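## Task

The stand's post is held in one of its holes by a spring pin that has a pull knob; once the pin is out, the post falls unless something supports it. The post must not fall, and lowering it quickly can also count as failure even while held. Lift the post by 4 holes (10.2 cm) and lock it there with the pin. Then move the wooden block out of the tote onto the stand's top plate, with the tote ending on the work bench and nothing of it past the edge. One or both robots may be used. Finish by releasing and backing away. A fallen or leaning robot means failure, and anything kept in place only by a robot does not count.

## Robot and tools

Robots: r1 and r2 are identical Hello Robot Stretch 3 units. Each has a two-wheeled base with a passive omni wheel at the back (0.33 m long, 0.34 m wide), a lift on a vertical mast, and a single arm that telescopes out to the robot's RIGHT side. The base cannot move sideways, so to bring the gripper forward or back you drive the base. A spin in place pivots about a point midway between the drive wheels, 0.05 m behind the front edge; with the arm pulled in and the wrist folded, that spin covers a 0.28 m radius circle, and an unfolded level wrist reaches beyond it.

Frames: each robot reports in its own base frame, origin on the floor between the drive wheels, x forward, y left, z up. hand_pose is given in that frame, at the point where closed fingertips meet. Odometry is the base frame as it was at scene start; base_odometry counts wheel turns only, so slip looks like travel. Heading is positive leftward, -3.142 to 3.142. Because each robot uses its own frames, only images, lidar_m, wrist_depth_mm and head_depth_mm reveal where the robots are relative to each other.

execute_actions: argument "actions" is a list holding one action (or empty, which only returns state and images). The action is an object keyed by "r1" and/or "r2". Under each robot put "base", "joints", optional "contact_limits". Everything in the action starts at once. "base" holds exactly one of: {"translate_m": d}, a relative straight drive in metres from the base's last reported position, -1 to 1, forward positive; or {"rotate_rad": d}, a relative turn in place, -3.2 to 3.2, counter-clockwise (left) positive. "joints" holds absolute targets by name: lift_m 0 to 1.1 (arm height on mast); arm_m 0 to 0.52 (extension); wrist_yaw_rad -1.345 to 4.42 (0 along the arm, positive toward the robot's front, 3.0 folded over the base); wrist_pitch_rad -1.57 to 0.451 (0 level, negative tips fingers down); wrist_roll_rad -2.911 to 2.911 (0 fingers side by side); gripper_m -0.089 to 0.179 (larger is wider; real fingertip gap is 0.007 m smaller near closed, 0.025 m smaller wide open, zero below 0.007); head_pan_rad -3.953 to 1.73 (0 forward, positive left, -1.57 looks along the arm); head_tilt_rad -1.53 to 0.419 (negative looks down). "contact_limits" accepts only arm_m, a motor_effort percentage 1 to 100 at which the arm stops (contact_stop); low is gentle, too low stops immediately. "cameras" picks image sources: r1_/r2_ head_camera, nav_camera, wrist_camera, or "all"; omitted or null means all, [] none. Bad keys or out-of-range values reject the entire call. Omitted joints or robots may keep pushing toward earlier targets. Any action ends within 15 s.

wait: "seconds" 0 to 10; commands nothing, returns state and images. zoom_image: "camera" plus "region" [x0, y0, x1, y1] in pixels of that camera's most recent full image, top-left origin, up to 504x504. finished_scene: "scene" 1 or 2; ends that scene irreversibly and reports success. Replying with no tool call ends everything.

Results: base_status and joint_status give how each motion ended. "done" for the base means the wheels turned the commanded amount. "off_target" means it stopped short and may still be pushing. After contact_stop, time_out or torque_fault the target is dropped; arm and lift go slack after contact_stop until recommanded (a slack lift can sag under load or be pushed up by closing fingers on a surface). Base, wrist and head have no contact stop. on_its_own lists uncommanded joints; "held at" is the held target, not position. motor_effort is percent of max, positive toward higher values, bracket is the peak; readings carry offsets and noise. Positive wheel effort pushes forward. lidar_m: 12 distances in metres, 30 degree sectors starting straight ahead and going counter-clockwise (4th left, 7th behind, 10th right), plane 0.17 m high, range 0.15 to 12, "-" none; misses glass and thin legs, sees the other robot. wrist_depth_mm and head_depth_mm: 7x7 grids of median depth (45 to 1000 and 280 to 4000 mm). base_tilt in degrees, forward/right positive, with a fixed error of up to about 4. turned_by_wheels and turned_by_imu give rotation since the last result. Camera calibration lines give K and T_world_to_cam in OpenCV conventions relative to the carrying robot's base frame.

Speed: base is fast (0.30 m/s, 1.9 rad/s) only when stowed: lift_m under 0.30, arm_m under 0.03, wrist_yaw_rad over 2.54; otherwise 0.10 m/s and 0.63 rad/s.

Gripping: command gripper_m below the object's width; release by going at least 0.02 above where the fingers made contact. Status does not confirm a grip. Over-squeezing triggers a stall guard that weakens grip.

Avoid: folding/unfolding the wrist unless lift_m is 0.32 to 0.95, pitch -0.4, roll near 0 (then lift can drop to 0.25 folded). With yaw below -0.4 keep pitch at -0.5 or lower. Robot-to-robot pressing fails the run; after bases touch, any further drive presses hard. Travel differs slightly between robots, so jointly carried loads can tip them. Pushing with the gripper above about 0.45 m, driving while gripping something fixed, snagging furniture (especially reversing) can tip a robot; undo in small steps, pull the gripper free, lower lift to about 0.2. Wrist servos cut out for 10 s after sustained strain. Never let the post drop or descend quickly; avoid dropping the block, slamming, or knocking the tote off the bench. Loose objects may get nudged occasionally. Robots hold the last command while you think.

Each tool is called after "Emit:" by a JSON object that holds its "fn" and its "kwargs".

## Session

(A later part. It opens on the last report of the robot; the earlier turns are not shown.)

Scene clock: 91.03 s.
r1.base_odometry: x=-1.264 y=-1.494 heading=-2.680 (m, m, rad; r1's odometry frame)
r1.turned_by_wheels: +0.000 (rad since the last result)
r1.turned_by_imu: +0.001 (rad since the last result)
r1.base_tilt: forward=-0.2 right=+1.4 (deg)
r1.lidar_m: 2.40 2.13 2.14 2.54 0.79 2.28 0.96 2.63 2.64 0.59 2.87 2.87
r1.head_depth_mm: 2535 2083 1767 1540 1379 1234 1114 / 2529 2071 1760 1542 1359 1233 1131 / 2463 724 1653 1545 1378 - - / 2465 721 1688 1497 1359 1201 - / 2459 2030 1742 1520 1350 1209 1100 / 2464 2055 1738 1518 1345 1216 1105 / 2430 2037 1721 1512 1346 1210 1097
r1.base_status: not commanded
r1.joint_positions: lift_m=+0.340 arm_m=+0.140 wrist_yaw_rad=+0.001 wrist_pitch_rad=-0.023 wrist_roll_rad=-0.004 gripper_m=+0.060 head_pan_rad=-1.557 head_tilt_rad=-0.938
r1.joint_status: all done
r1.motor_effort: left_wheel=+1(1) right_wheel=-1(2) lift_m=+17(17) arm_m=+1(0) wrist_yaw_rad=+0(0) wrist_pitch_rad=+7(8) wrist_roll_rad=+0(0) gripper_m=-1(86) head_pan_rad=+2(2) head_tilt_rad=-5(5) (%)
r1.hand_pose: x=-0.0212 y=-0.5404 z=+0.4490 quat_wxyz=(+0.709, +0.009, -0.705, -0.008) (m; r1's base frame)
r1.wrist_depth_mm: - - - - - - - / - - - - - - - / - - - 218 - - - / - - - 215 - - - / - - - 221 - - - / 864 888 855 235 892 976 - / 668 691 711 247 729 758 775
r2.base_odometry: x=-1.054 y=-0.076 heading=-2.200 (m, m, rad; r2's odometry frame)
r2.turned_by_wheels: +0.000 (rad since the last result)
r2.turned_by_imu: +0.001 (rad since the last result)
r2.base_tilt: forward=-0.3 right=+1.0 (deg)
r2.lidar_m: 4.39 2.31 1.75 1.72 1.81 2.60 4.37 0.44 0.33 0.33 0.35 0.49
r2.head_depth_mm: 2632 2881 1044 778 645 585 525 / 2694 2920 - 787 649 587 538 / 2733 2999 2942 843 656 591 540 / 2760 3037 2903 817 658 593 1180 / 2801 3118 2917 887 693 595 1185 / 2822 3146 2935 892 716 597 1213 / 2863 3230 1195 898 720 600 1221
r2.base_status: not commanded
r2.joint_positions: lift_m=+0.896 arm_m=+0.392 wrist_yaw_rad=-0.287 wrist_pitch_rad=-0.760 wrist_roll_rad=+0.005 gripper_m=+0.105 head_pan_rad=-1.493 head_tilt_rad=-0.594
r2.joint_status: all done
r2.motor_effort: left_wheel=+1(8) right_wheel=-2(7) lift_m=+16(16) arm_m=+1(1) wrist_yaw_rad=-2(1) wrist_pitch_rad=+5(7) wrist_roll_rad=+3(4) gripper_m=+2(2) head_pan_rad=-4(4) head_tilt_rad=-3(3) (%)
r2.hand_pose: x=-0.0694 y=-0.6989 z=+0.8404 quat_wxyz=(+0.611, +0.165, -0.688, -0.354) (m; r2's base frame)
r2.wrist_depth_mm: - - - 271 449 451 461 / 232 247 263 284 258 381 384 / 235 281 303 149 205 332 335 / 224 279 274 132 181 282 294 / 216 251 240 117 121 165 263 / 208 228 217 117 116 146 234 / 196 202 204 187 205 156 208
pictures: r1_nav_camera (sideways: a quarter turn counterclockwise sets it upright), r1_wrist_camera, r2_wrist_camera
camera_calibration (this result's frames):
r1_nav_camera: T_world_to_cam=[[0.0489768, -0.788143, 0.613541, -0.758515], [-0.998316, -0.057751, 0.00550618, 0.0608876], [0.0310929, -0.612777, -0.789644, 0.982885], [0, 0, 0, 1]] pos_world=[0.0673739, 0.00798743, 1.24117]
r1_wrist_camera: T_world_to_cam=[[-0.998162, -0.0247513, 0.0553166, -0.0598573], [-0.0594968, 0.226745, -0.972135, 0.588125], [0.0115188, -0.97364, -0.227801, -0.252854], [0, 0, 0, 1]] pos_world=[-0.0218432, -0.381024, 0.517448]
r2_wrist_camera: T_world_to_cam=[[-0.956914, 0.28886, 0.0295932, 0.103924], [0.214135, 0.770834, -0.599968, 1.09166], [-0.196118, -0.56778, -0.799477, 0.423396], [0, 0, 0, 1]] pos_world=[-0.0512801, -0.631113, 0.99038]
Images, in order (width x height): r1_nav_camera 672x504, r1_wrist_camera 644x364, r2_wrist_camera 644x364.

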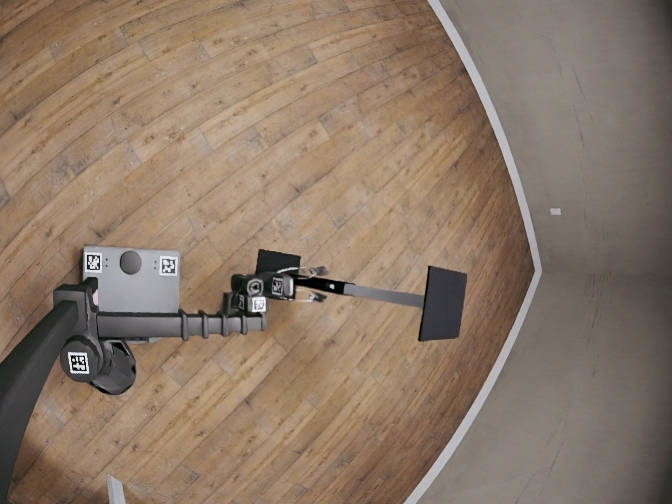

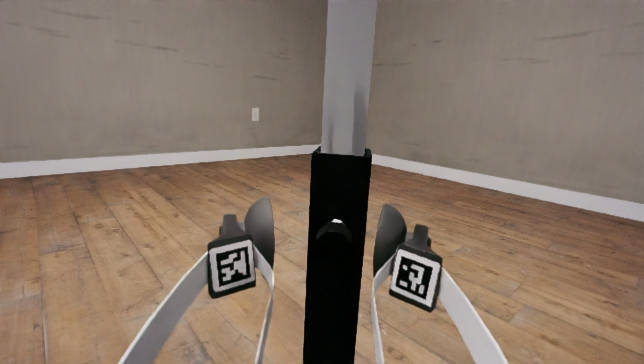

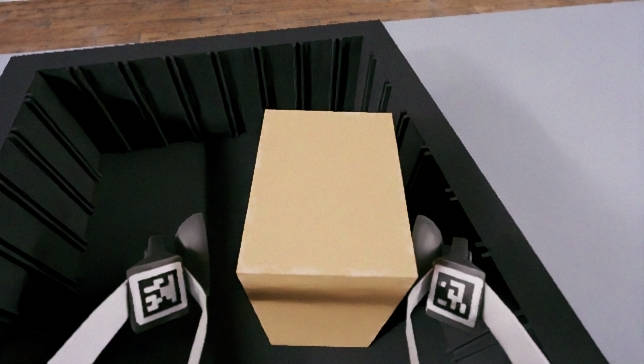

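Emit:
{"fn": "execute_actions", "kwargs": {"actions": [{"r1":{"joints":{"lift_m":0.329,"arm_m":0.157,"wrist_yaw_rad":-0.025}},"r2":{"joints":{"gripper_m":0.012}}}], "cameras": []}}

Emit:
{"fn": "execute_actions", "kwargs": {"actions": [{"r1":{"joints":{"gripper_m":-0.01}},"r2":{"joints":{"lift_m":1.03,"head_pan_rad":-0.4}}}], "cameras": ["r1_wrist_camera","r2_wrist_camera"]}}

Emit:
{"fn": "execute_actions", "kwargs": {"actions": [{"r2":{"base":{"translate_m":1},"joints":{"lift_m":1.07,"arm_m":0,"wrist_yaw_rad":1.3}}}], "cameras": ["r2_nav_camera","r2_wrist_camera"]}}

Scene clock: 107.17 s.
r1.base_odometry: x=-1.264 y=-1.494 heading=-2.680 (m, m, rad; r1's odometry frame)
r1.turned_by_wheels: +0.000 (rad since the last result)
r1.turned_by_imu: +0.001 (rad since the last result)
r1.base_tilt: forward=-0.2 right=+1.5 (deg)
r1.lidar_m: 2.42 2.13 2.14 2.52 0.79 2.28 0.96 2.63 2.64 0.59 2.87 2.87
r1.head_depth_mm: 2506 2077 1782 1559 1363 1224 1114 / 2449 2074 1757 1540 1369 1229 1131 / 2511 725 1646 1536 1386 - - / 2507 719 1685 1480 1353 1215 - / 2475 2026 1756 1521 1351 1209 1103 / 2446 2037 1744 1524 1348 1208 1104 / 2441 2034 1739 1516 1351 1215 1097
r1.base_status: not commanded
r1.joint_positions: lift_m=+0.329 arm_m=+0.157 wrist_yaw_rad=-0.023 wrist_pitch_rad=-0.023 wrist_roll_rad=-0.004 gripper_m=+0.060 head_pan_rad=-1.557 head_tilt_rad=-0.938
r1.joint_status: all done
r1.motor_effort: left_wheel=+1(1) right_wheel=-2(3) lift_m=+17(15) arm_m=+1(1) wrist_yaw_rad=-1(1) wrist_pitch_rad=+8(8) wrist_roll_rad=+0(0) gripper_m=-1(1) head_pan_rad=+2(2) head_tilt_rad=-5(6) (%)
r1.hand_pose: x=-0.0273 y=-0.5573 z=+0.4380 quat_wxyz=(+0.708, +0.000, -0.706, -0.016) (m; r1's base frame)
r1.wrist_depth_mm: - - - 185 - - - / - - - 192 - - - / - - - 197 - - - / - - - 197 - - - / - - - 203 - - - / 842 864 839 215 870 956 978 / 662 672 693 224 717 746 753
r2.base_odometry: x=-1.054 y=-0.076 heading=-2.200 (m, m, rad; r2's odometry frame)
r2.turned_by_wheels: +0.000 (rad since the last result)
r2.turned_by_imu: +0.000 (rad since the last result)
r2.base_tilt: forward=-0.2 right=+1.0 (deg)
r2.lidar_m: 4.40 2.31 1.76 1.72 1.81 2.59 4.38 0.44 0.33 0.33 0.35 0.49
r2.head_depth_mm: 2659 2868 1045 782 644 586 525 / 2681 2947 - 786 648 587 538 / 2717 3014 2936 843 657 589 541 / 2749 3069 2884 821 658 593 1181 / 2830 3118 2917 887 693 595 1184 / 2817 3161 2928 892 716 597 1208 / 2894 3199 1200 898 718 600 1214
r2.base_status: not commanded
r2.joint_positions: lift_m=+0.896 arm_m=+0.392 wrist_yaw_rad=-0.290 wrist_pitch_rad=-0.762 wrist_roll_rad=+0.006 gripper_m=+0.013 head_pan_rad=-1.493 head_tilt_rad=-0.594
r2.joint_status: all done
r2.motor_effort: left_wheel=-2(1) right_wheel=+0(0) lift_m=+15(15) arm_m=+0(1) wrist_yaw_rad=+0(3) wrist_pitch_rad=+6(6) wrist_roll_rad=+3(4) gripper_m=-24(96) head_pan_rad=-3(4) head_tilt_rad=-3(2) (%)
r2.hand_pose: x=-0.0698 y=-0.6984 z=+0.8400 quat_wxyz=(+0.610, +0.165, -0.689, -0.356) (m; r2's base frame)
r2.wrist_depth_mm: - - - 268 445 455 455 / 233 245 263 279 253 378 388 / 235 281 293 148 207 328 330 / 228 277 265 131 192 281 294 / 216 249 119 117 180 164 261 / 208 225 128 123 124 149 236 / 201 206 204 198 206 138 211
pictures: none
No camera images: the call's "cameras" was empty. Leave "cameras" out to get every camera's image.

Scene clock: 109.23 s.
r1.base_odometry: x=-1.264 y=-1.494 heading=-2.680 (m, m, rad; r1's odometry frame)
r1.turned_by_wheels: +0.000 (rad since the last result)
r1.turned_by_imu: +0.000 (rad since the last result)
r1.base_tilt: forward=-0.2 right=+1.4 (deg)
r1.lidar_m: 2.41 2.14 2.14 2.54 0.79 2.28 0.96 2.64 2.64 0.59 2.87 2.87
r1.head_depth_mm: 2507 2075 1773 1541 1371 1228 1112 / 2500 2047 1778 1539 1360 1229 1128 / 2516 722 1663 1537 1381 - - / 2474 721 1683 1506 1367 1222 - / 2455 2049 1744 1515 1347 1216 1106 / 2448 2043 1733 1519 1346 1215 1100 / 2443 2010 1729 1513 1348 1205 1099
r1.base_status: not commanded
r1.joint_positions: lift_m=+0.329 arm_m=+0.157 wrist_yaw_rad=-0.023 wrist_pitch_rad=-0.022 wrist_roll_rad=-0.004 gripper_m=-0.009 head_pan_rad=-1.557 head_tilt_rad=-0.938
r1.joint_status: all done
r1.motor_effort: left_wheel=+1(2) right_wheel=-2(1) lift_m=+17(17) arm_m=+1(2) wrist_yaw_rad=-1(0) wrist_pitch_rad=+8(8) wrist_roll_rad=+0(0) gripper_m=-11(91) head_pan_rad=+2(2) head_tilt_rad=-6(5) (%)
r1.hand_pose: x=-0.0273 y=-0.5573 z=+0.4381 quat_wxyz=(+0.708, +0.000, -0.706, -0.016) (m; r1's base frame)
r1.wrist_depth_mm: - - - 184 - - - / - - - 192 - - - / - - - 196 - - - / - - - 197 - - - / - - - 167 - - - / 829 858 872 213 941 948 981 / 662 683 691 224 720 735 745
r2.base_odometry: x=-1.054 y=-0.076 heading=-2.200 (m, m, rad; r2's odometry frame)
r2.turned_by_wheels: +0.000 (rad since the last result)
r2.turned_by_imu: +0.000 (rad since the last result)
r2.base_tilt: forward=-0.3 right=+1.0 (deg)
r2.lidar_m: 4.39 2.30 1.76 1.72 1.81 2.60 4.38 0.44 0.33 0.33 0.35 0.50
r2.head_depth_mm: - - 2797 866 698 629 1240 / - - 2845 867 741 1438 1173 / - 3986 2616 907 1119 1264 1249 / - - 1695 1839 1734 1457 1252 / 3934 3800 2777 2178 1746 1463 1258 / 3970 - 2933 2191 1759 1466 1261 / 3806 - 2953 2208 1765 1471 1262
r2.base_status: not commanded
r2.joint_positions: lift_m=+1.029 arm_m=+0.392 wrist_yaw_rad=-0.290 wrist_pitch_rad=-0.780 wrist_roll_rad=+0.006 gripper_m=+0.022 head_pan_rad=-0.407 head_tilt_rad=-0.594
r2.joint_status: all done
r2.on_its_own: gripper_m is held at +0.021, not at your +0.012, by its stall guard, which is not easing now
r2.motor_effort: left_wheel=-1(1) right_wheel=+0(0) lift_m=+47(48) arm_m=+1(1) wrist_yaw_rad=+0(1) wrist_pitch_rad=+15(16) wrist_roll_rad=+3(3) gripper_m=-20(24) head_pan_rad=+5(53) head_tilt_rad=-3(2) (%)
r2.hand_pose: x=-0.0688 y=-0.6951 z=+0.9707 quat_wxyz=(+0.607, +0.171, -0.687, -0.361) (m; r2's base frame)
r2.wrist_depth_mm: - - - - - - - / - - - - - 588 594 / - 489 496 164 508 509 509 / 429 344 348 137 452 451 464 / 392 343 119 119 394 406 409 / 352 289 129 124 - 369 368 / 316 314 314 161 283 337 339
pictures: r1_wrist_camera, r2_wrist_camera
camera_calibration (this result's frames):
r1_wrist_camera: T_world_to_cam=[[-0.998468, -0.000595954, 0.055325, -0.0523913], [-0.0540062, 0.227777, -0.972215, 0.581751], [-0.0120223, -0.973713, -0.22746, -0.272602], [0, 0, 0, 1]] pos_world=[-0.0241702, -0.397977, 0.506479]
r2_wrist_camera: T_world_to_cam=[[-0.955961, 0.292064, 0.0289484, 0.102438], [0.220902, 0.780946, -0.58423, 1.159], [-0.19324, -0.552106, -0.811072, 0.552217], [0, 0, 0, 1]] pos_world=[-0.0513895, -0.630156, 1.12205]
Images, in order (width x height): r1_wrist_camera 644x364, r2_wrist_camera 644x364.

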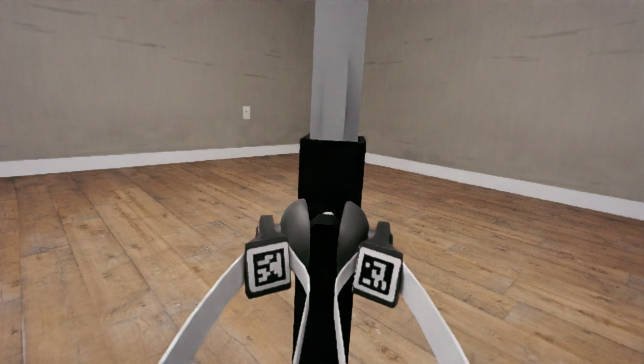

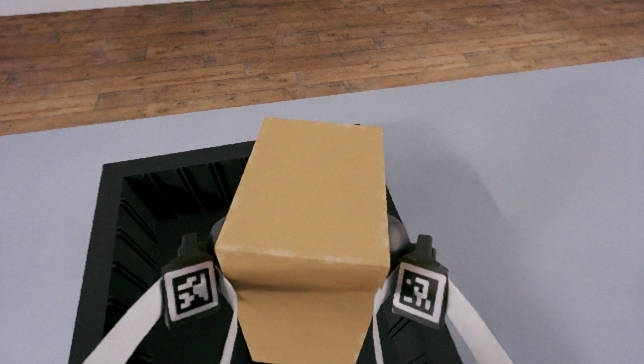

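Scene clock: 120.53 s.
r1.base_odometry: x=-1.264 y=-1.494 heading=-2.680 (m, m, rad; r1's odometry frame)
r1.turned_by_wheels: +0.000 (rad since the last result)
r1.turned_by_imu: +0.002 (rad since the last result)
r1.base_tilt: forward=-0.2 right=+1.5 (deg)
r1.lidar_m: 2.41 2.14 2.14 0.68 0.79 2.28 0.96 2.64 2.64 0.59 2.87 2.87
r1.head_depth_mm: 2502 2101 1771 1540 1368 1235 1119 / 2513 2075 1764 1542 1365 1227 1134 / 2475 723 1653 1535 1376 - - / 2480 721 1675 1500 1363 1221 - / 2484 2047 1747 1523 1346 1211 1107 / 2453 2046 1747 1520 1353 1210 1099 / 2425 2014 1747 1512 1344 1209 1096
r1.base_status: not commanded
r1.joint_positions: lift_m=+0.329 arm_m=+0.157 wrist_yaw_rad=-0.023 wrist_pitch_rad=-0.022 wrist_roll_rad=-0.004 gripper_m=-0.009 head_pan_rad=-1.557 head_tilt_rad=-0.938
r1.joint_status: not commanded
r1.motor_effort: left_wheel=+1(1) right_wheel=-1(2) lift_m=+17(17) arm_m=+1(1) wrist_yaw_rad=-1(2) wrist_pitch_rad=+8(8) wrist_roll_rad=+0(0) gripper_m=-11(11) head_pan_rad=+2(2) head_tilt_rad=-5(5) (%)
r1.hand_pose: x=-0.0273 y=-0.5573 z=+0.4381 quat_wxyz=(+0.708, +0.000, -0.706, -0.016) (m; r1's base frame)
r1.wrist_depth_mm: - - - 184 - - - / - - - 192 - - - / - - - 197 - - - / - - - 197 - - - / - - - 168 - - - / 843 860 869 213 950 967 994 / 665 679 694 224 714 740 758
r2.base_odometry: x=-1.643 y=-0.885 heading=-2.200 (m, m, rad; r2's odometry frame)
r2.turned_by_wheels: +0.000 (rad since the last result)
r2.turned_by_imu: +0.000 (rad since the last result)
r2.base_tilt: forward=-0.2 right=+1.0 (deg)
r2.lidar_m: 3.39 2.22 1.70 1.66 1.75 2.50 1.24 0.52 0.45 3.10 0.56 0.68
r2.head_depth_mm: 3567 3856 2799 2127 1672 305 1018 / 3452 3730 2841 2134 1730 1447 1115 / 3339 3647 2853 2154 1740 1454 1248 / 3211 3539 2869 2167 1742 1454 1251 / 3091 3445 2896 2185 1750 1458 1250 / 3035 3355 2930 2197 1758 1471 1258 / 2940 3246 2944 2201 1777 1473 1270
r2.base_status: done
r2.joint_positions: lift_m=+1.069 arm_m=+0.001 wrist_yaw_rad=+1.298 wrist_pitch_rad=-0.780 wrist_roll_rad=+0.006 gripper_m=+0.024 head_pan_rad=-0.407 head_tilt_rad=-0.594
r2.joint_status: all done
joint sent to its limit — the command would take r2.arm_m past its lower limit, so that joint was sent only as far as its limit.
r2.on_its_own: gripper_m is held at +0.024, not at your +0.012, by its stall guard, which is not easing now
r2.motor_effort: left_wheel=-1(4) right_wheel=-1(5) lift_m=+47(48) arm_m=-3(8) wrist_yaw_rad=+2(4) wrist_pitch_rad=+15(15) wrist_roll_rad=+3(2) gripper_m=-19(21) head_pan_rad=+4(5) head_tilt_rad=-2(3) (%)
r2.hand_pose: x=+0.1377 y=-0.1910 z=+1.0107 quat_wxyz=(+0.683, +0.610, -0.360, +0.179) (m; r2's base frame)
r2.wrist_depth_mm: - - - - - - - / - - - - - - - / - - - 163 - - - / - - - 137 698 - - / - - 119 118 660 - - / - - 129 124 - - - / - - - 161 - - -
pictures: r2_nav_camera (sideways: a quarter turn counterclockwise sets it upright), r2_wrist_camera
camera_calibration (this result's frames):
r2_nav_camera: T_world_to_cam=[[0.536149, -0.172168, 0.826379, -1.03869], [-0.403962, -0.91193, 0.072096, -0.0338696], [0.741188, -0.37248, -0.55848, 0.683206], [0, 0, 0, 1]] pos_world=[0.0368257, 0.044765, 1.24235]
r2_wrist_camera: T_world_to_cam=[[-0.275845, -0.96077, 0.028805, -0.181378], [-0.7846, 0.207751, -0.58416, 0.772024], [0.555259, -0.183738, -0.811127, 0.870192], [0, 0, 0, 1]] pos_world=[0.0725155, -0.174764, 1.16205]
Images, in order (width x height): r2_nav_camera 672x504, r2_wrist_camera 644x364.

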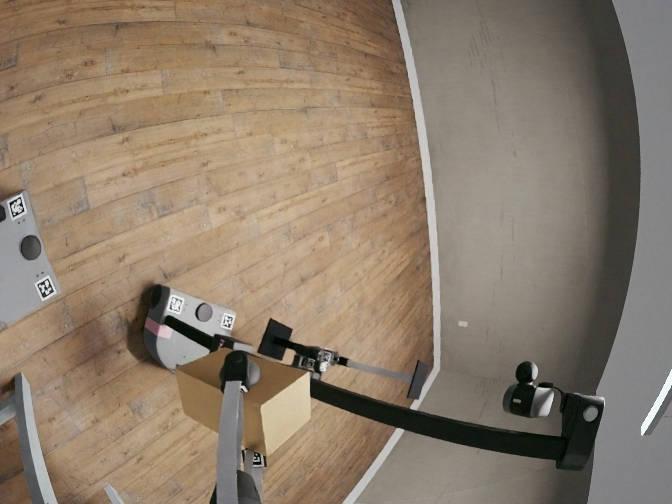

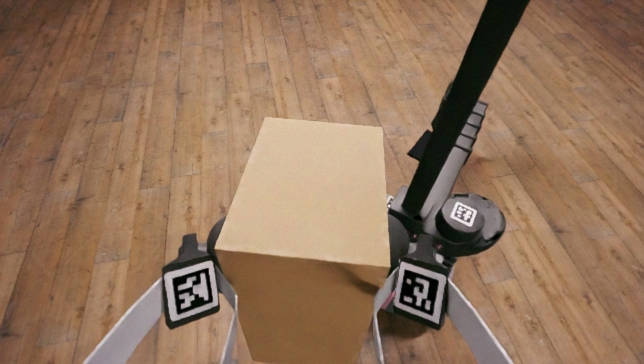

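Clear.

Emit:
{"fn": "execute_actions", "kwargs": {"actions": [{"r2":{"base":{"translate_m":0.8},"joints":{"wrist_pitch_rad":-0.62}}}], "cameras": []}}

Emit:
{"fn": "execute_actions", "kwargs": {"actions": [{"r2":{"base":{"rotate_rad":-0.8},"joints":{"head_pan_rad":-1.4,"head_tilt_rad":-0.8}}}], "cameras": []}}

Emit:
{"fn": "execute_actions", "kwargs": {"actions": [{"r2":{"base":{"translate_m":0.7},"joints":{"wrist_yaw_rad":0.4}}}], "cameras": ["r2_head_camera","r2_nav_camera","r1_nav_camera"]}}

Scene clock: 139.53 s.
r1.base_odometry: x=-1.264 y=-1.494 heading=-2.680 (m, m, rad; r1's odometry frame)
r1.turned_by_wheels: +0.000 (rad since the last result)
r1.turned_by_imu: +0.002 (rad since the last result)
r1.base_tilt: forward=-0.3 right=+1.5 (deg)
r1.lidar_m: 0.55 0.55 2.14 2.53 0.79 2.28 0.96 2.63 2.64 0.59 2.86 2.87
r1.head_depth_mm: 2557 2091 1778 1548 1372 1228 1117 / 2510 2074 1758 1543 1368 1222 1134 / 2531 724 1658 1543 1386 - - / 2463 722 1683 1503 1359 1216 - / 2466 2049 1750 1517 1355 1211 1103 / 2477 2000 1751 1523 1350 1208 1099 / 2425 2038 1727 1511 1349 1216 1094
r1.base_status: not commanded
r1.joint_positions: lift_m=+0.329 arm_m=+0.157 wrist_yaw_rad=-0.023 wrist_pitch_rad=-0.022 wrist_roll_rad=-0.004 gripper_m=-0.009 head_pan_rad=-1.557 head_tilt_rad=-0.938
r1.joint_status: not commanded
r1.motor_effort: left_wheel=+1(1) right_wheel=-1(2) lift_m=+17(17) arm_m=+2(1) wrist_yaw_rad=-1(1) wrist_pitch_rad=+8(8) wrist_roll_rad=+0(0) gripper_m=-11(11) head_pan_rad=+2(2) head_tilt_rad=-5(5) (%)
r1.hand_pose: x=-0.0273 y=-0.5573 z=+0.4381 quat_wxyz=(+0.708, +0.000, -0.706, -0.016) (m; r1's base frame)
r1.wrist_depth_mm: - - - 184 - - - / - - - 191 - - - / - - - 198 - - - / - - - 197 - - - / - - - 168 - - - / 846 867 868 213 938 965 973 / 661 682 689 225 718 744 761
r2.base_odometry: x=-2.113 y=-1.531 heading=-2.200 (m, m, rad; r2's odometry frame)
r2.turned_by_wheels: +0.000 (rad since the last result)
r2.turned_by_imu: +0.001 (rad since the last result)
r2.base_tilt: forward=-0.3 right=+1.0 (deg)
r2.lidar_m: 2.60 2.17 1.66 1.61 1.70 2.44 1.39 1.13 0.54 0.95 3.33 2.67
r2.head_depth_mm: 2703 3013 2802 2121 310 - 1171 / 2609 2916 2819 2132 1725 1467 1240 / 2530 2798 2865 2163 1739 1449 1248 / 2445 2708 2876 2171 1744 1456 1247 / 2352 2606 2816 2186 1752 1455 1252 / 2306 2525 2729 2197 1751 1467 1258 / 2226 2433 2668 2209 1772 1472 1263
r2.base_status: done
r2.joint_positions: lift_m=+1.069 arm_m=+0.001 wrist_yaw_rad=+1.298 wrist_pitch_rad=-0.658 wrist_roll_rad=+0.006 gripper_m=+0.024 head_pan_rad=-0.407 head_tilt_rad=-0.594
r2.joint_status: all done
r2.on_its_own: gripper_m is held at +0.024, not at your +0.012, by its stall guard, which is not easing now
r2.motor_effort: left_wheel=-1(5) right_wheel=-1(2) lift_m=+47(47) arm_m=-3(3) wrist_yaw_rad=+2(2) wrist_pitch_rad=+19(21) wrist_roll_rad=+2(2) gripper_m=-20(20) head_pan_rad=+4(4) head_tilt_rad=-3(2) (%)
r2.hand_pose: x=+0.1596 y=-0.1971 z=+1.0322 quat_wxyz=(+0.670, +0.587, -0.397, +0.221) (m; r2's base frame)
r2.wrist_depth_mm: - - - - - - - / - - - - - - - / - - - 168 - - - / - - - 140 - - - / - - 120 119 - - - / - - 128 124 - - - / - - - 156 - - -
pictures: none
No camera images: the call's "cameras" was empty. Leave "cameras" out to get every camera's image.

Scene clock: 141.77 s.
r1.base_odometry: x=-1.264 y=-1.494 heading=-2.680 (m, m, rad; r1's odometry frame)
r1.turned_by_wheels: +0.000 (rad since the last result)
r1.turned_by_imu: +0.000 (rad since the last result)
r1.base_tilt: forward=-0.2 right=+1.5 (deg)
r1.lidar_m: 0.55 0.55 2.13 2.54 0.79 2.27 0.96 2.63 2.64 0.59 2.86 2.87
r1.head_depth_mm: 2519 2080 1761 1547 1361 1228 1115 / 2492 2048 1771 1530 1373 1233 1128 / 2486 724 1667 1538 1382 - - / 2459 716 1672 1498 1368 1223 - / 2458 2033 1723 1520 1347 1222 1105 / 2424 2042 1726 1514 1349 1208 1101 / 2443 2032 1727 1506 1350 1215 1100
r1.base_status: not commanded
r1.joint_positions: lift_m=+0.329 arm_m=+0.157 wrist_yaw_rad=-0.023 wrist_pitch_rad=-0.022 wrist_roll_rad=-0.004 gripper_m=-0.009 head_pan_rad=-1.557 head_tilt_rad=-0.938
r1.joint_status: not commanded
r1.motor_effort: left_wheel=+1(1) right_wheel=-2(1) lift_m=+16(17) arm_m=+1(1) wrist_yaw_rad=-1(1) wrist_pitch_rad=+8(7) wrist_roll_rad=+0(0) gripper_m=-11(11) head_pan_rad=+2(2) head_tilt_rad=-6(5) (%)
r1.hand_pose: x=-0.0273 y=-0.5573 z=+0.4381 quat_wxyz=(+0.708, +0.000, -0.706, -0.016) (m; r1's base frame)
r1.wrist_depth_mm: - - - 185 - - - / - - - 192 - - - / - - - 197 - - - / - - - 197 - - - / - - - 168 - - - / 824 862 870 213 940 959 976 / 666 683 686 224 710 742 753
r2.base_odometry: x=-2.113 y=-1.531 heading=-3.000 (m, m, rad; r2's odometry frame)
r2.turned_by_wheels: -0.800 (rad since the last result)
r2.turned_by_imu: -0.784 (rad since the last result)
r2.base_tilt: forward=-0.3 right=+1.0 (deg)
r2.lidar_m: 2.94 2.61 2.61 1.82 1.62 1.62 1.93 3.56 1.13 0.54 0.54 0.95
r2.head_depth_mm: 1400 2626 - - 1416 1292 1149 / 529 1449 704 - - 1296 1154 / 3428 2593 2078 - - 1237 1163 / 3285 2589 2169 - 1253 1237 1160 / 3181 2836 - - 1260 1266 1170 / 3053 - - - 333 1298 1175 / 2972 2846 - 293 294 1260 1174
r2.base_status: done
r2.joint_positions: lift_m=+1.069 arm_m=+0.001 wrist_yaw_rad=+1.298 wrist_pitch_rad=-0.658 wrist_roll_rad=+0.006 gripper_m=+0.024 head_pan_rad=-1.393 head_tilt_rad=-0.790
r2.joint_status: all done
r2.on_its_own: gripper_m is held at +0.024, not at your +0.012, by its stall guard, which is not easing now
r2.motor_effort: left_wheel=+3(7) right_wheel=-3(5) lift_m=+47(47) arm_m=-3(3) wrist_yaw_rad=+1(2) wrist_pitch_rad=+19(19) wrist_roll_rad=+2(3) gripper_m=-19(19) head_pan_rad=-3(55) head_tilt_rad=-5(20) (%)
r2.hand_pose: x=+0.1596 y=-0.1971 z=+1.0322 quat_wxyz=(+0.670, +0.587, -0.397, +0.221) (m; r2's base frame)
r2.wrist_depth_mm: - - - - - - - / - - - - - - - / - - - 168 - - - / - - - 139 - - - / - - 120 119 823 - - / - - 128 124 - - - / - - - 156 - - 605
pictures: none
No camera images: the call's "cameras" was empty. Leave "cameras" out to get every camera's image.

Scene clock: 150.00 s.
r1.base_odometry: x=-1.264 y=-1.494 heading=-2.680 (m, m, rad; r1's odometry frame)
r1.turned_by_wheels: +0.000 (rad since the last result)
r1.turned_by_imu: +0.001 (rad since the last result)
r1.base_tilt: forward=-0.2 right=+1.5 (deg)
r1.lidar_m: 2.42 2.13 2.14 2.55 0.79 2.28 0.96 2.64 2.64 0.59 0.75 0.75
r1.head_depth_mm: 2540 2083 1767 1555 1370 1232 1119 / 2513 2056 1759 1548 1355 1226 1127 / 2522 722 1653 1538 1379 - - / 2519 720 1676 1501 1375 1219 - / 2496 2043 1750 1529 1358 1217 1107 / 2461 2030 1747 1522 1344 1208 1103 / 2265 2032 1718 1523 1245 1187 1099
r1.base_status: not commanded
r1.joint_positions: lift_m=+0.329 arm_m=+0.157 wrist_yaw_rad=-0.023 wrist_pitch_rad=-0.022 wrist_roll_rad=-0.004 gripper_m=-0.009 head_pan_rad=-1.557 head_tilt_rad=-0.938
r1.joint_status: not commanded
r1.motor_effort: left_wheel=+1(1) right_wheel=-2(1) lift_m=+16(17) arm_m=+1(1) wrist_yaw_rad=-1(1) wrist_pitch_rad=+8(8) wrist_roll_rad=+0(0) gripper_m=-11(11) head_pan_rad=+3(2) head_tilt_rad=-6(5) (%)
r1.hand_pose: x=-0.0273 y=-0.5573 z=+0.4381 quat_wxyz=(+0.708, +0.000, -0.706, -0.016) (m; r1's base frame)
r1.wrist_depth_mm: - - - 184 - - - / - - - 191 - - - / - - - 197 - - - / - - - 197 - - - / - - - 168 - - - / 843 860 863 212 948 961 987 / 669 673 688 225 708 742 752
r2.base_odometry: x=-2.806 y=-1.630 heading=-3.000 (m, m, rad; r2's odometry frame)
r2.turned_by_wheels: +0.000 (rad since the last result)
r2.turned_by_imu: +0.000 (rad since the last result)
r2.base_tilt: forward=-0.3 right=+1.0 (deg)
r2.lidar_m: 2.35 2.09 2.09 2.34 2.08 2.09 2.49 0.74 0.74 0.58 2.68 2.70
r2.head_depth_mm: - - - - 1395 1292 1151 / 3177 - - - 1419 1300 1155 / 3022 - 343 393 1141 1279 1156 / 2929 2524 335 387 1496 1299 1161 / 2785 2615 2099 1717 1496 1311 1168 / 2618 2644 2107 1760 1506 1322 1169 / 2488 2631 2121 1765 1516 1323 1172
r2.base_status: done
r2.joint_positions: lift_m=+1.069 arm_m=+0.001 wrist_yaw_rad=+0.403 wrist_pitch_rad=-0.658 wrist_roll_rad=+0.006 gripper_m=+0.024 head_pan_rad=-1.393 head_tilt_rad=-0.790
r2.joint_status: all done
r2.on_its_own: gripper_m is held at +0.024, not at your +0.012, by its stall guard, which is not easing now
r2.motor_effort: left_wheel=+2(9) right_wheel=-2(3) lift_m=+47(47) arm_m=-3(3) wrist_yaw_rad=-2(3) wrist_pitch_rad=+19(19) wrist_roll_rad=+2(2) gripper_m=-18(19) head_pan_rad=-4(4) head_tilt_rad=-4(4) (%)
r2.hand_pose: x=+0.0523 y=-0.3193 z=+1.0322 quat_wxyz=(+0.700, +0.358, -0.612, -0.091) (m; r2's base frame)
r2.wrist_depth_mm: - - - - - - - / - - - - - - - / - - - 168 - - - / - - - 139 488 - - / - - 120 119 - - - / - - 129 124 - - - / - - - 156 - 704 646
pictures: r1_nav_camera (sideways: a quarter turn counterclockwise sets it upright), r2_head_camera (sideways: a quarter turn clockwise sets it upright), r2_nav_camera (sideways: a quarter turn counterclockwise sets it upright)
camera_calibration (this result's frames):
r1_nav_camera: T_world_to_cam=[[0.048977, -0.788143, 0.613541, -0.758515], [-0.998316, -0.0577512, 0.00550618, 0.0608876], [0.0310931, -0.612777, -0.789644, 0.982885], [0, 0, 0, 1]] pos_world=[0.0673739, 0.00798745, 1.24117]
r2_head_camera: T_world_to_cam=[[-0.114807, 0.723409, -0.680808, 0.907046], [0.978006, 0.202449, 0.0501916, -0.065727], [0.174138, -0.660071, -0.730741, 0.907638], [0, 0, 0, 1]] pos_world=[0.010363, -0.0437528, 1.28407]
r2_nav_camera: T_world_to_cam=[[0.179027, -0.689885, 0.701433, -0.873647], [-0.980857, -0.180672, 0.0726477, -0.0310504], [0.0766105, -0.701011, -0.709024, 0.883089], [0, 0, 0, 1]] pos_world=[0.058297, 0.0107289, 1.24119]
Images, in order (width x height): r1_nav_camera 672x504, r2_head_camera 896x504, r2_nav_camera 672x504.

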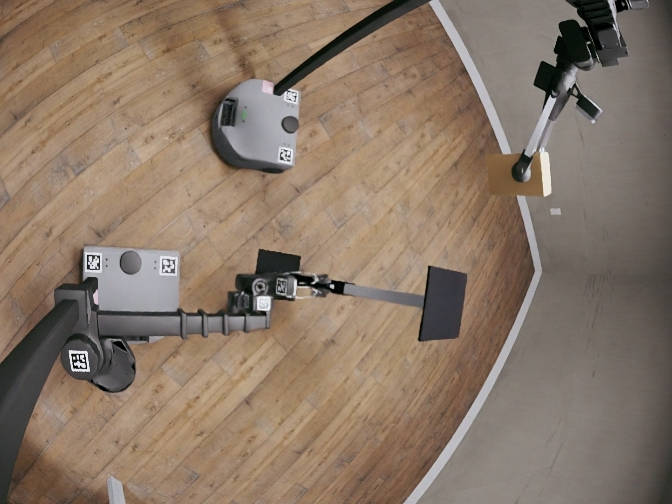

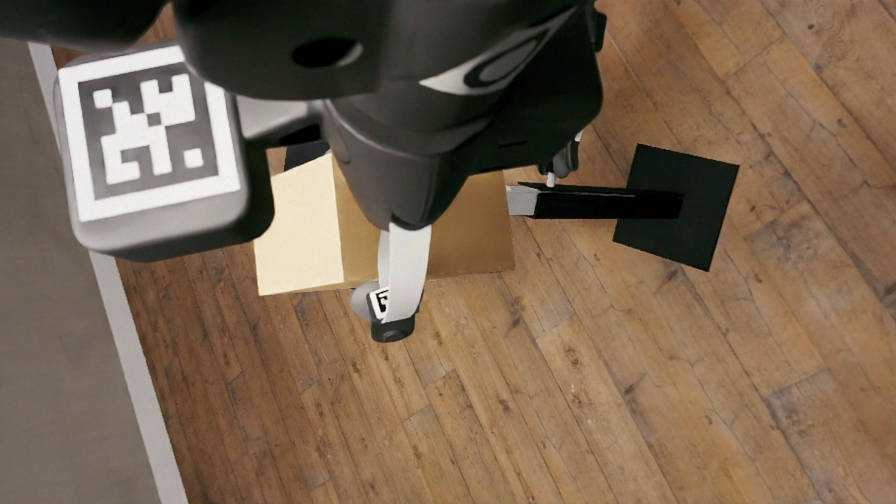

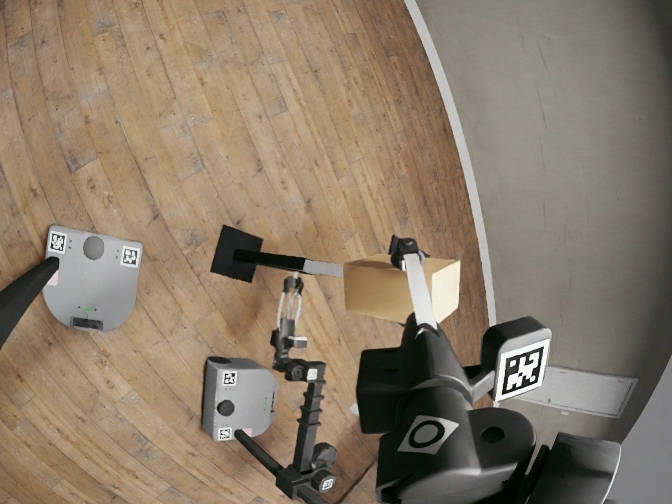

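Emit:
{"fn": "execute_actions", "kwargs": {"actions": [{"r1":{"joints":{"head_tilt_rad":-0.6}},"r2":{"base":{"translate_m":0.095},"joints":{"wrist_yaw_rad":0,"arm_m":0.255,"lift_m":1.02,"head_pan_rad":-1.55}}}], "cameras": ["r2_head_camera","r2_wrist_camera","r1_head_camera"]}}

Scene clock: 159.63 s.
r1.base_odometry: x=-1.264 y=-1.494 heading=-2.680 (m, m, rad; r1's odometry frame)
r1.turned_by_wheels: +0.000 (rad since the last result)
r1.turned_by_imu: +0.001 (rad since the last result)
r1.base_tilt: forward=-0.2 right=+1.5 (deg)
r1.lidar_m: 2.42 2.14 2.14 2.53 0.79 2.29 0.96 2.64 2.65 0.59 0.81 0.87
r1.head_depth_mm: 2594 2830 2827 2170 1727 1434 1222 / 2818 3048 2898 2155 1718 1424 1220 / 3081 3439 2510 716 1655 1424 1226 / 3220 3495 660 729 1608 1348 1227 / 3008 3183 2560 2143 1691 1409 1209 / 2810 548 2630 2101 1687 1393 1204 / 439 483 2786 2092 1671 1391 1175
r1.base_status: not commanded
r1.joint_positions: lift_m=+0.329 arm_m=+0.157 wrist_yaw_rad=-0.023 wrist_pitch_rad=-0.022 wrist_roll_rad=-0.004 gripper_m=-0.009 head_pan_rad=-1.557 head_tilt_rad=-0.606
r1.joint_status: all done
r1.motor_effort: left_wheel=+1(1) right_wheel=-2(2) lift_m=+17(17) arm_m=+1(1) wrist_yaw_rad=-1(1) wrist_pitch_rad=+8(8) wrist_roll_rad=+0(0) gripper_m=-10(10) head_pan_rad=+2(2) head_tilt_rad=+3(25) (%)
r1.hand_pose: x=-0.0273 y=-0.5573 z=+0.4381 quat_wxyz=(+0.708, +0.000, -0.706, -0.016) (m; r1's base frame)
r1.wrist_depth_mm: - - - 185 - - - / - - - 191 - - - / - - - 198 - - - / - - - 197 - - - / - - - 168 - - - / 853 855 863 212 949 977 - / 663 680 687 224 711 751 743
r2.base_odometry: x=-2.901 y=-1.644 heading=-3.000 (m, m, rad; r2's odometry frame)
r2.turned_by_wheels: +0.000 (rad since the last result)
r2.turned_by_imu: +0.000 (rad since the last result)
r2.base_tilt: forward=-0.3 right=+1.0 (deg)
r2.lidar_m: 2.28 2.01 2.03 2.42 2.15 2.15 2.57 0.81 1.72 0.58 2.62 2.63
r2.head_depth_mm: - 2546 2037 1706 1390 1294 1152 / - 2546 1995 1717 1447 1300 1159 / - - 679 1613 1168 1278 1158 / 3156 2497 723 1741 1492 1298 1163 / 2943 2634 2099 1747 1497 1314 1166 / 2759 2623 2110 1754 1506 1316 1171 / 2581 2671 2127 1770 1511 1326 1178
r2.base_status: done
r2.joint_positions: lift_m=+1.021 arm_m=+0.255 wrist_yaw_rad=+0.002 wrist_pitch_rad=-0.658 wrist_roll_rad=+0.006 gripper_m=+0.024 head_pan_rad=-1.543 head_tilt_rad=-0.790
r2.joint_status: all done
r2.on_its_own: gripper_m is held at +0.024, not at your +0.012, by its stall guard, which is not easing now
r2.motor_effort: left_wheel=+2(8) right_wheel=-2(2) lift_m=+18(40) arm_m=+2(0) wrist_yaw_rad=-1(2) wrist_pitch_rad=+19(19) wrist_roll_rad=+3(2) gripper_m=-19(19) head_pan_rad=-3(20) head_tilt_rad=-5(3) (%)
r2.hand_pose: x=-0.0212 y=-0.5877 z=+0.9836 quat_wxyz=(+0.668, +0.229, -0.671, -0.229) (m; r2's base frame)
r2.wrist_depth_mm: - - - - - - - / - - - - - - - / - - - 168 - - - / - - - 140 - - - / - - 121 119 - - - / - - 129 124 - - - / - - 268 155 - - -
pictures: r1_head_camera (sideways: a quarter turn clockwise sets it upright), r2_head_camera (sideways: a quarter turn clockwise sets it upright), r2_wrist_camera
camera_calibration (this result's frames):
r1_head_camera: T_world_to_cam=[[-0.0679694, 0.586298, -0.807239, 1.07685], [0.997121, 0.0671894, -0.0351578, 0.0483862], [0.0336249, -0.807304, -0.589177, 0.724789], [0, 0, 0, 1]] pos_world=[0.000575188, -0.0494822, 1.29801]
r2_head_camera: T_world_to_cam=[[-0.00535005, 0.732634, -0.680602, 0.906111], [0.997283, 0.0539165, 0.050199, -0.0658542], [0.0734731, -0.678484, -0.730932, 0.908501], [0, 0, 0, 1]] pos_world=[0.00377255, -0.0438933, 1.28406]
r2_wrist_camera: T_world_to_cam=[[-0.999581, 0.00823718, 0.0277427, -0.0503224], [-0.0127844, 0.734339, -0.678662, 1.13269], [-0.0259628, -0.678733, -0.733926, 0.4844], [0, 0, 0, 1]] pos_world=[-0.0232442, -0.502588, 1.12562]
Images, in order (width x height): r1_head_camera 896x504, r2_head_camera 896x504, r2_wrist_camera 644x364.

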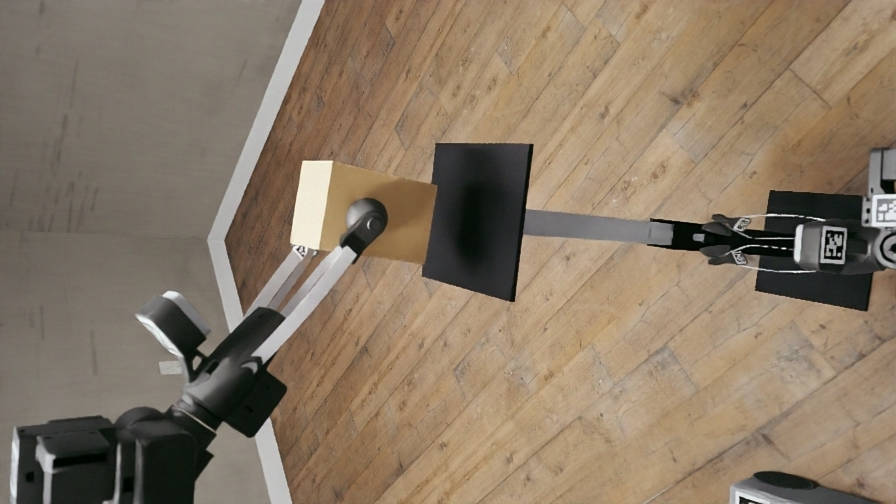

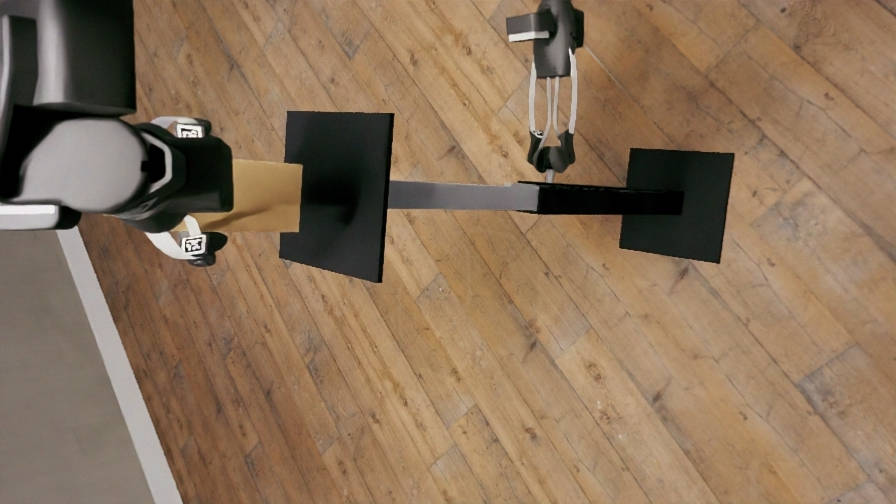

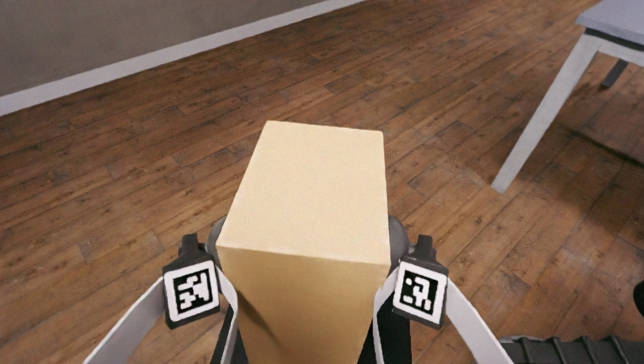

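Emit:
{"fn": "execute_actions", "kwargs": {"actions": [{"r2":{"joints":{"arm_m":0.265,"lift_m":0.955}}}], "cameras": ["r1_head_camera"]}}

Scene clock: 165.83 s.
r1.base_odometry: x=-1.264 y=-1.494 heading=-2.680 (m, m, rad; r1's odometry frame)
r1.turned_by_wheels: +0.000 (rad since the last result)
r1.turned_by_imu: +0.001 (rad since the last result)
r1.base_tilt: forward=-0.3 right=+1.6 (deg)
r1.lidar_m: 2.42 2.14 2.14 2.54 0.79 2.28 0.96 2.63 2.64 0.59 0.81 0.88
r1.head_depth_mm: 2587 2778 2870 2154 1728 1436 1218 / 2818 3053 2863 2156 1707 1419 1222 / 3113 3421 2859 690 1657 1425 1227 / 3226 3579 2845 696 1595 1345 1230 / 2979 3316 610 2107 1690 1412 1209 / 2791 577 613 2073 1674 1398 1198 / 2584 481 2649 2080 1666 1396 1174
r1.base_status: not commanded
r1.joint_positions: lift_m=+0.329 arm_m=+0.157 wrist_yaw_rad=-0.023 wrist_pitch_rad=-0.022 wrist_roll_rad=-0.004 gripper_m=-0.009 head_pan_rad=-1.557 head_tilt_rad=-0.606
r1.joint_status: not commanded
r1.motor_effort: left_wheel=+1(1) right_wheel=-2(1) lift_m=+17(16) arm_m=+1(1) wrist_yaw_rad=-1(1) wrist_pitch_rad=+8(7) wrist_roll_rad=+0(0) gripper_m=-11(11) head_pan_rad=+2(3) head_tilt_rad=+3(3) (%)
r1.hand_pose: x=-0.0273 y=-0.5573 z=+0.4381 quat_wxyz=(+0.708, +0.000, -0.706, -0.016) (m; r1's base frame)
r1.wrist_depth_mm: - - - 185 - - - / - - - 191 - - - / - - - 198 - - - / - - - 197 - - - / - - - 167 - - - / 840 861 875 213 925 953 - / 667 676 696 225 709 744 751
r2.base_odometry: x=-2.901 y=-1.644 heading=-3.000 (m, m, rad; r2's odometry frame)
r2.turned_by_wheels: +0.000 (rad since the last result)
r2.turned_by_imu: +0.000 (rad since the last result)
r2.base_tilt: forward=-0.3 right=+1.0 (deg)
r2.lidar_m: 2.28 2.02 2.03 2.42 2.15 2.16 2.57 0.81 1.72 0.58 2.63 2.63
r2.head_depth_mm: - - 2030 1716 1388 1289 1144 / - - 2001 1712 1446 1300 1157 / - - 666 1613 1164 1273 1162 / 3124 2598 703 1741 1491 1300 1163 / 2952 2611 2099 1750 1500 1305 1167 / 2741 2636 2108 1770 1510 1316 1171 / 2586 2643 2117 1773 1518 1318 1177
r2.base_status: not commanded
r2.joint_positions: lift_m=+0.956 arm_m=+0.265 wrist_yaw_rad=+0.002 wrist_pitch_rad=-0.657 wrist_roll_rad=+0.006 gripper_m=+0.024 head_pan_rad=-1.543 head_tilt_rad=-0.790
r2.joint_status: all done
r2.on_its_own: gripper_m is held at +0.024, not at your +0.012, by its stall guard, which is not easing now
r2.motor_effort: left_wheel=+2(2) right_wheel=-2(2) lift_m=+17(18) arm_m=+1(2) wrist_yaw_rad=-2(1) wrist_pitch_rad=+19(19) wrist_roll_rad=+2(3) gripper_m=-19(19) head_pan_rad=-4(4) head_tilt_rad=-5(4) (%)
r2.hand_pose: x=-0.0212 y=-0.5978 z=+0.9187 quat_wxyz=(+0.668, +0.228, -0.671, -0.228) (m; r2's base frame)
r2.wrist_depth_mm: - - - - - - - / - - - - - - - / - - - 168 - - - / - - - 139 - - - / - - 120 119 - - - / - - 129 124 - - - / 996 985 206 156 217 963 489
pictures: r1_head_camera (sideways: a quarter turn clockwise sets it upright)
camera_calibration (this result's frames):
r1_head_camera: T_world_to_cam=[[-0.0679695, 0.586291, -0.807244, 1.07686], [0.997121, 0.0671893, -0.0351582, 0.0483868], [0.0336252, -0.807309, -0.58917, 0.724781], [0, 0, 0, 1]] pos_world=[0.000575201, -0.0494822, 1.29801]
Images, in order (width x height): r1_head_camera 896x504.

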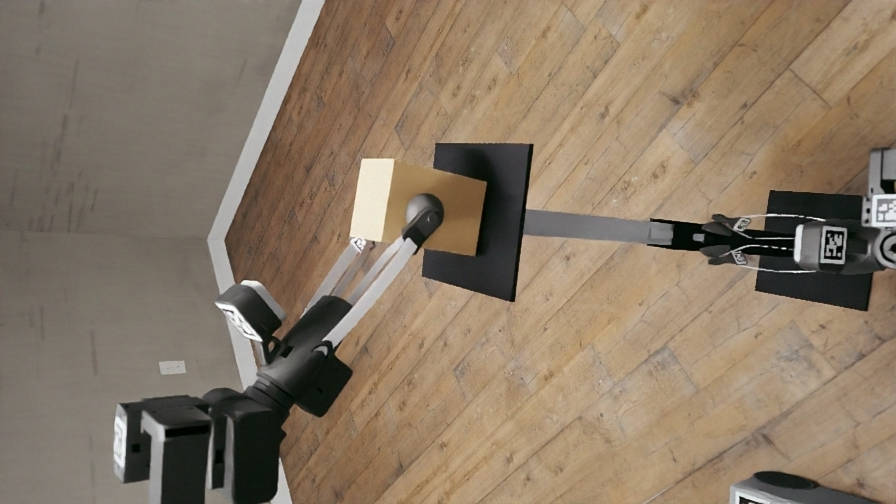

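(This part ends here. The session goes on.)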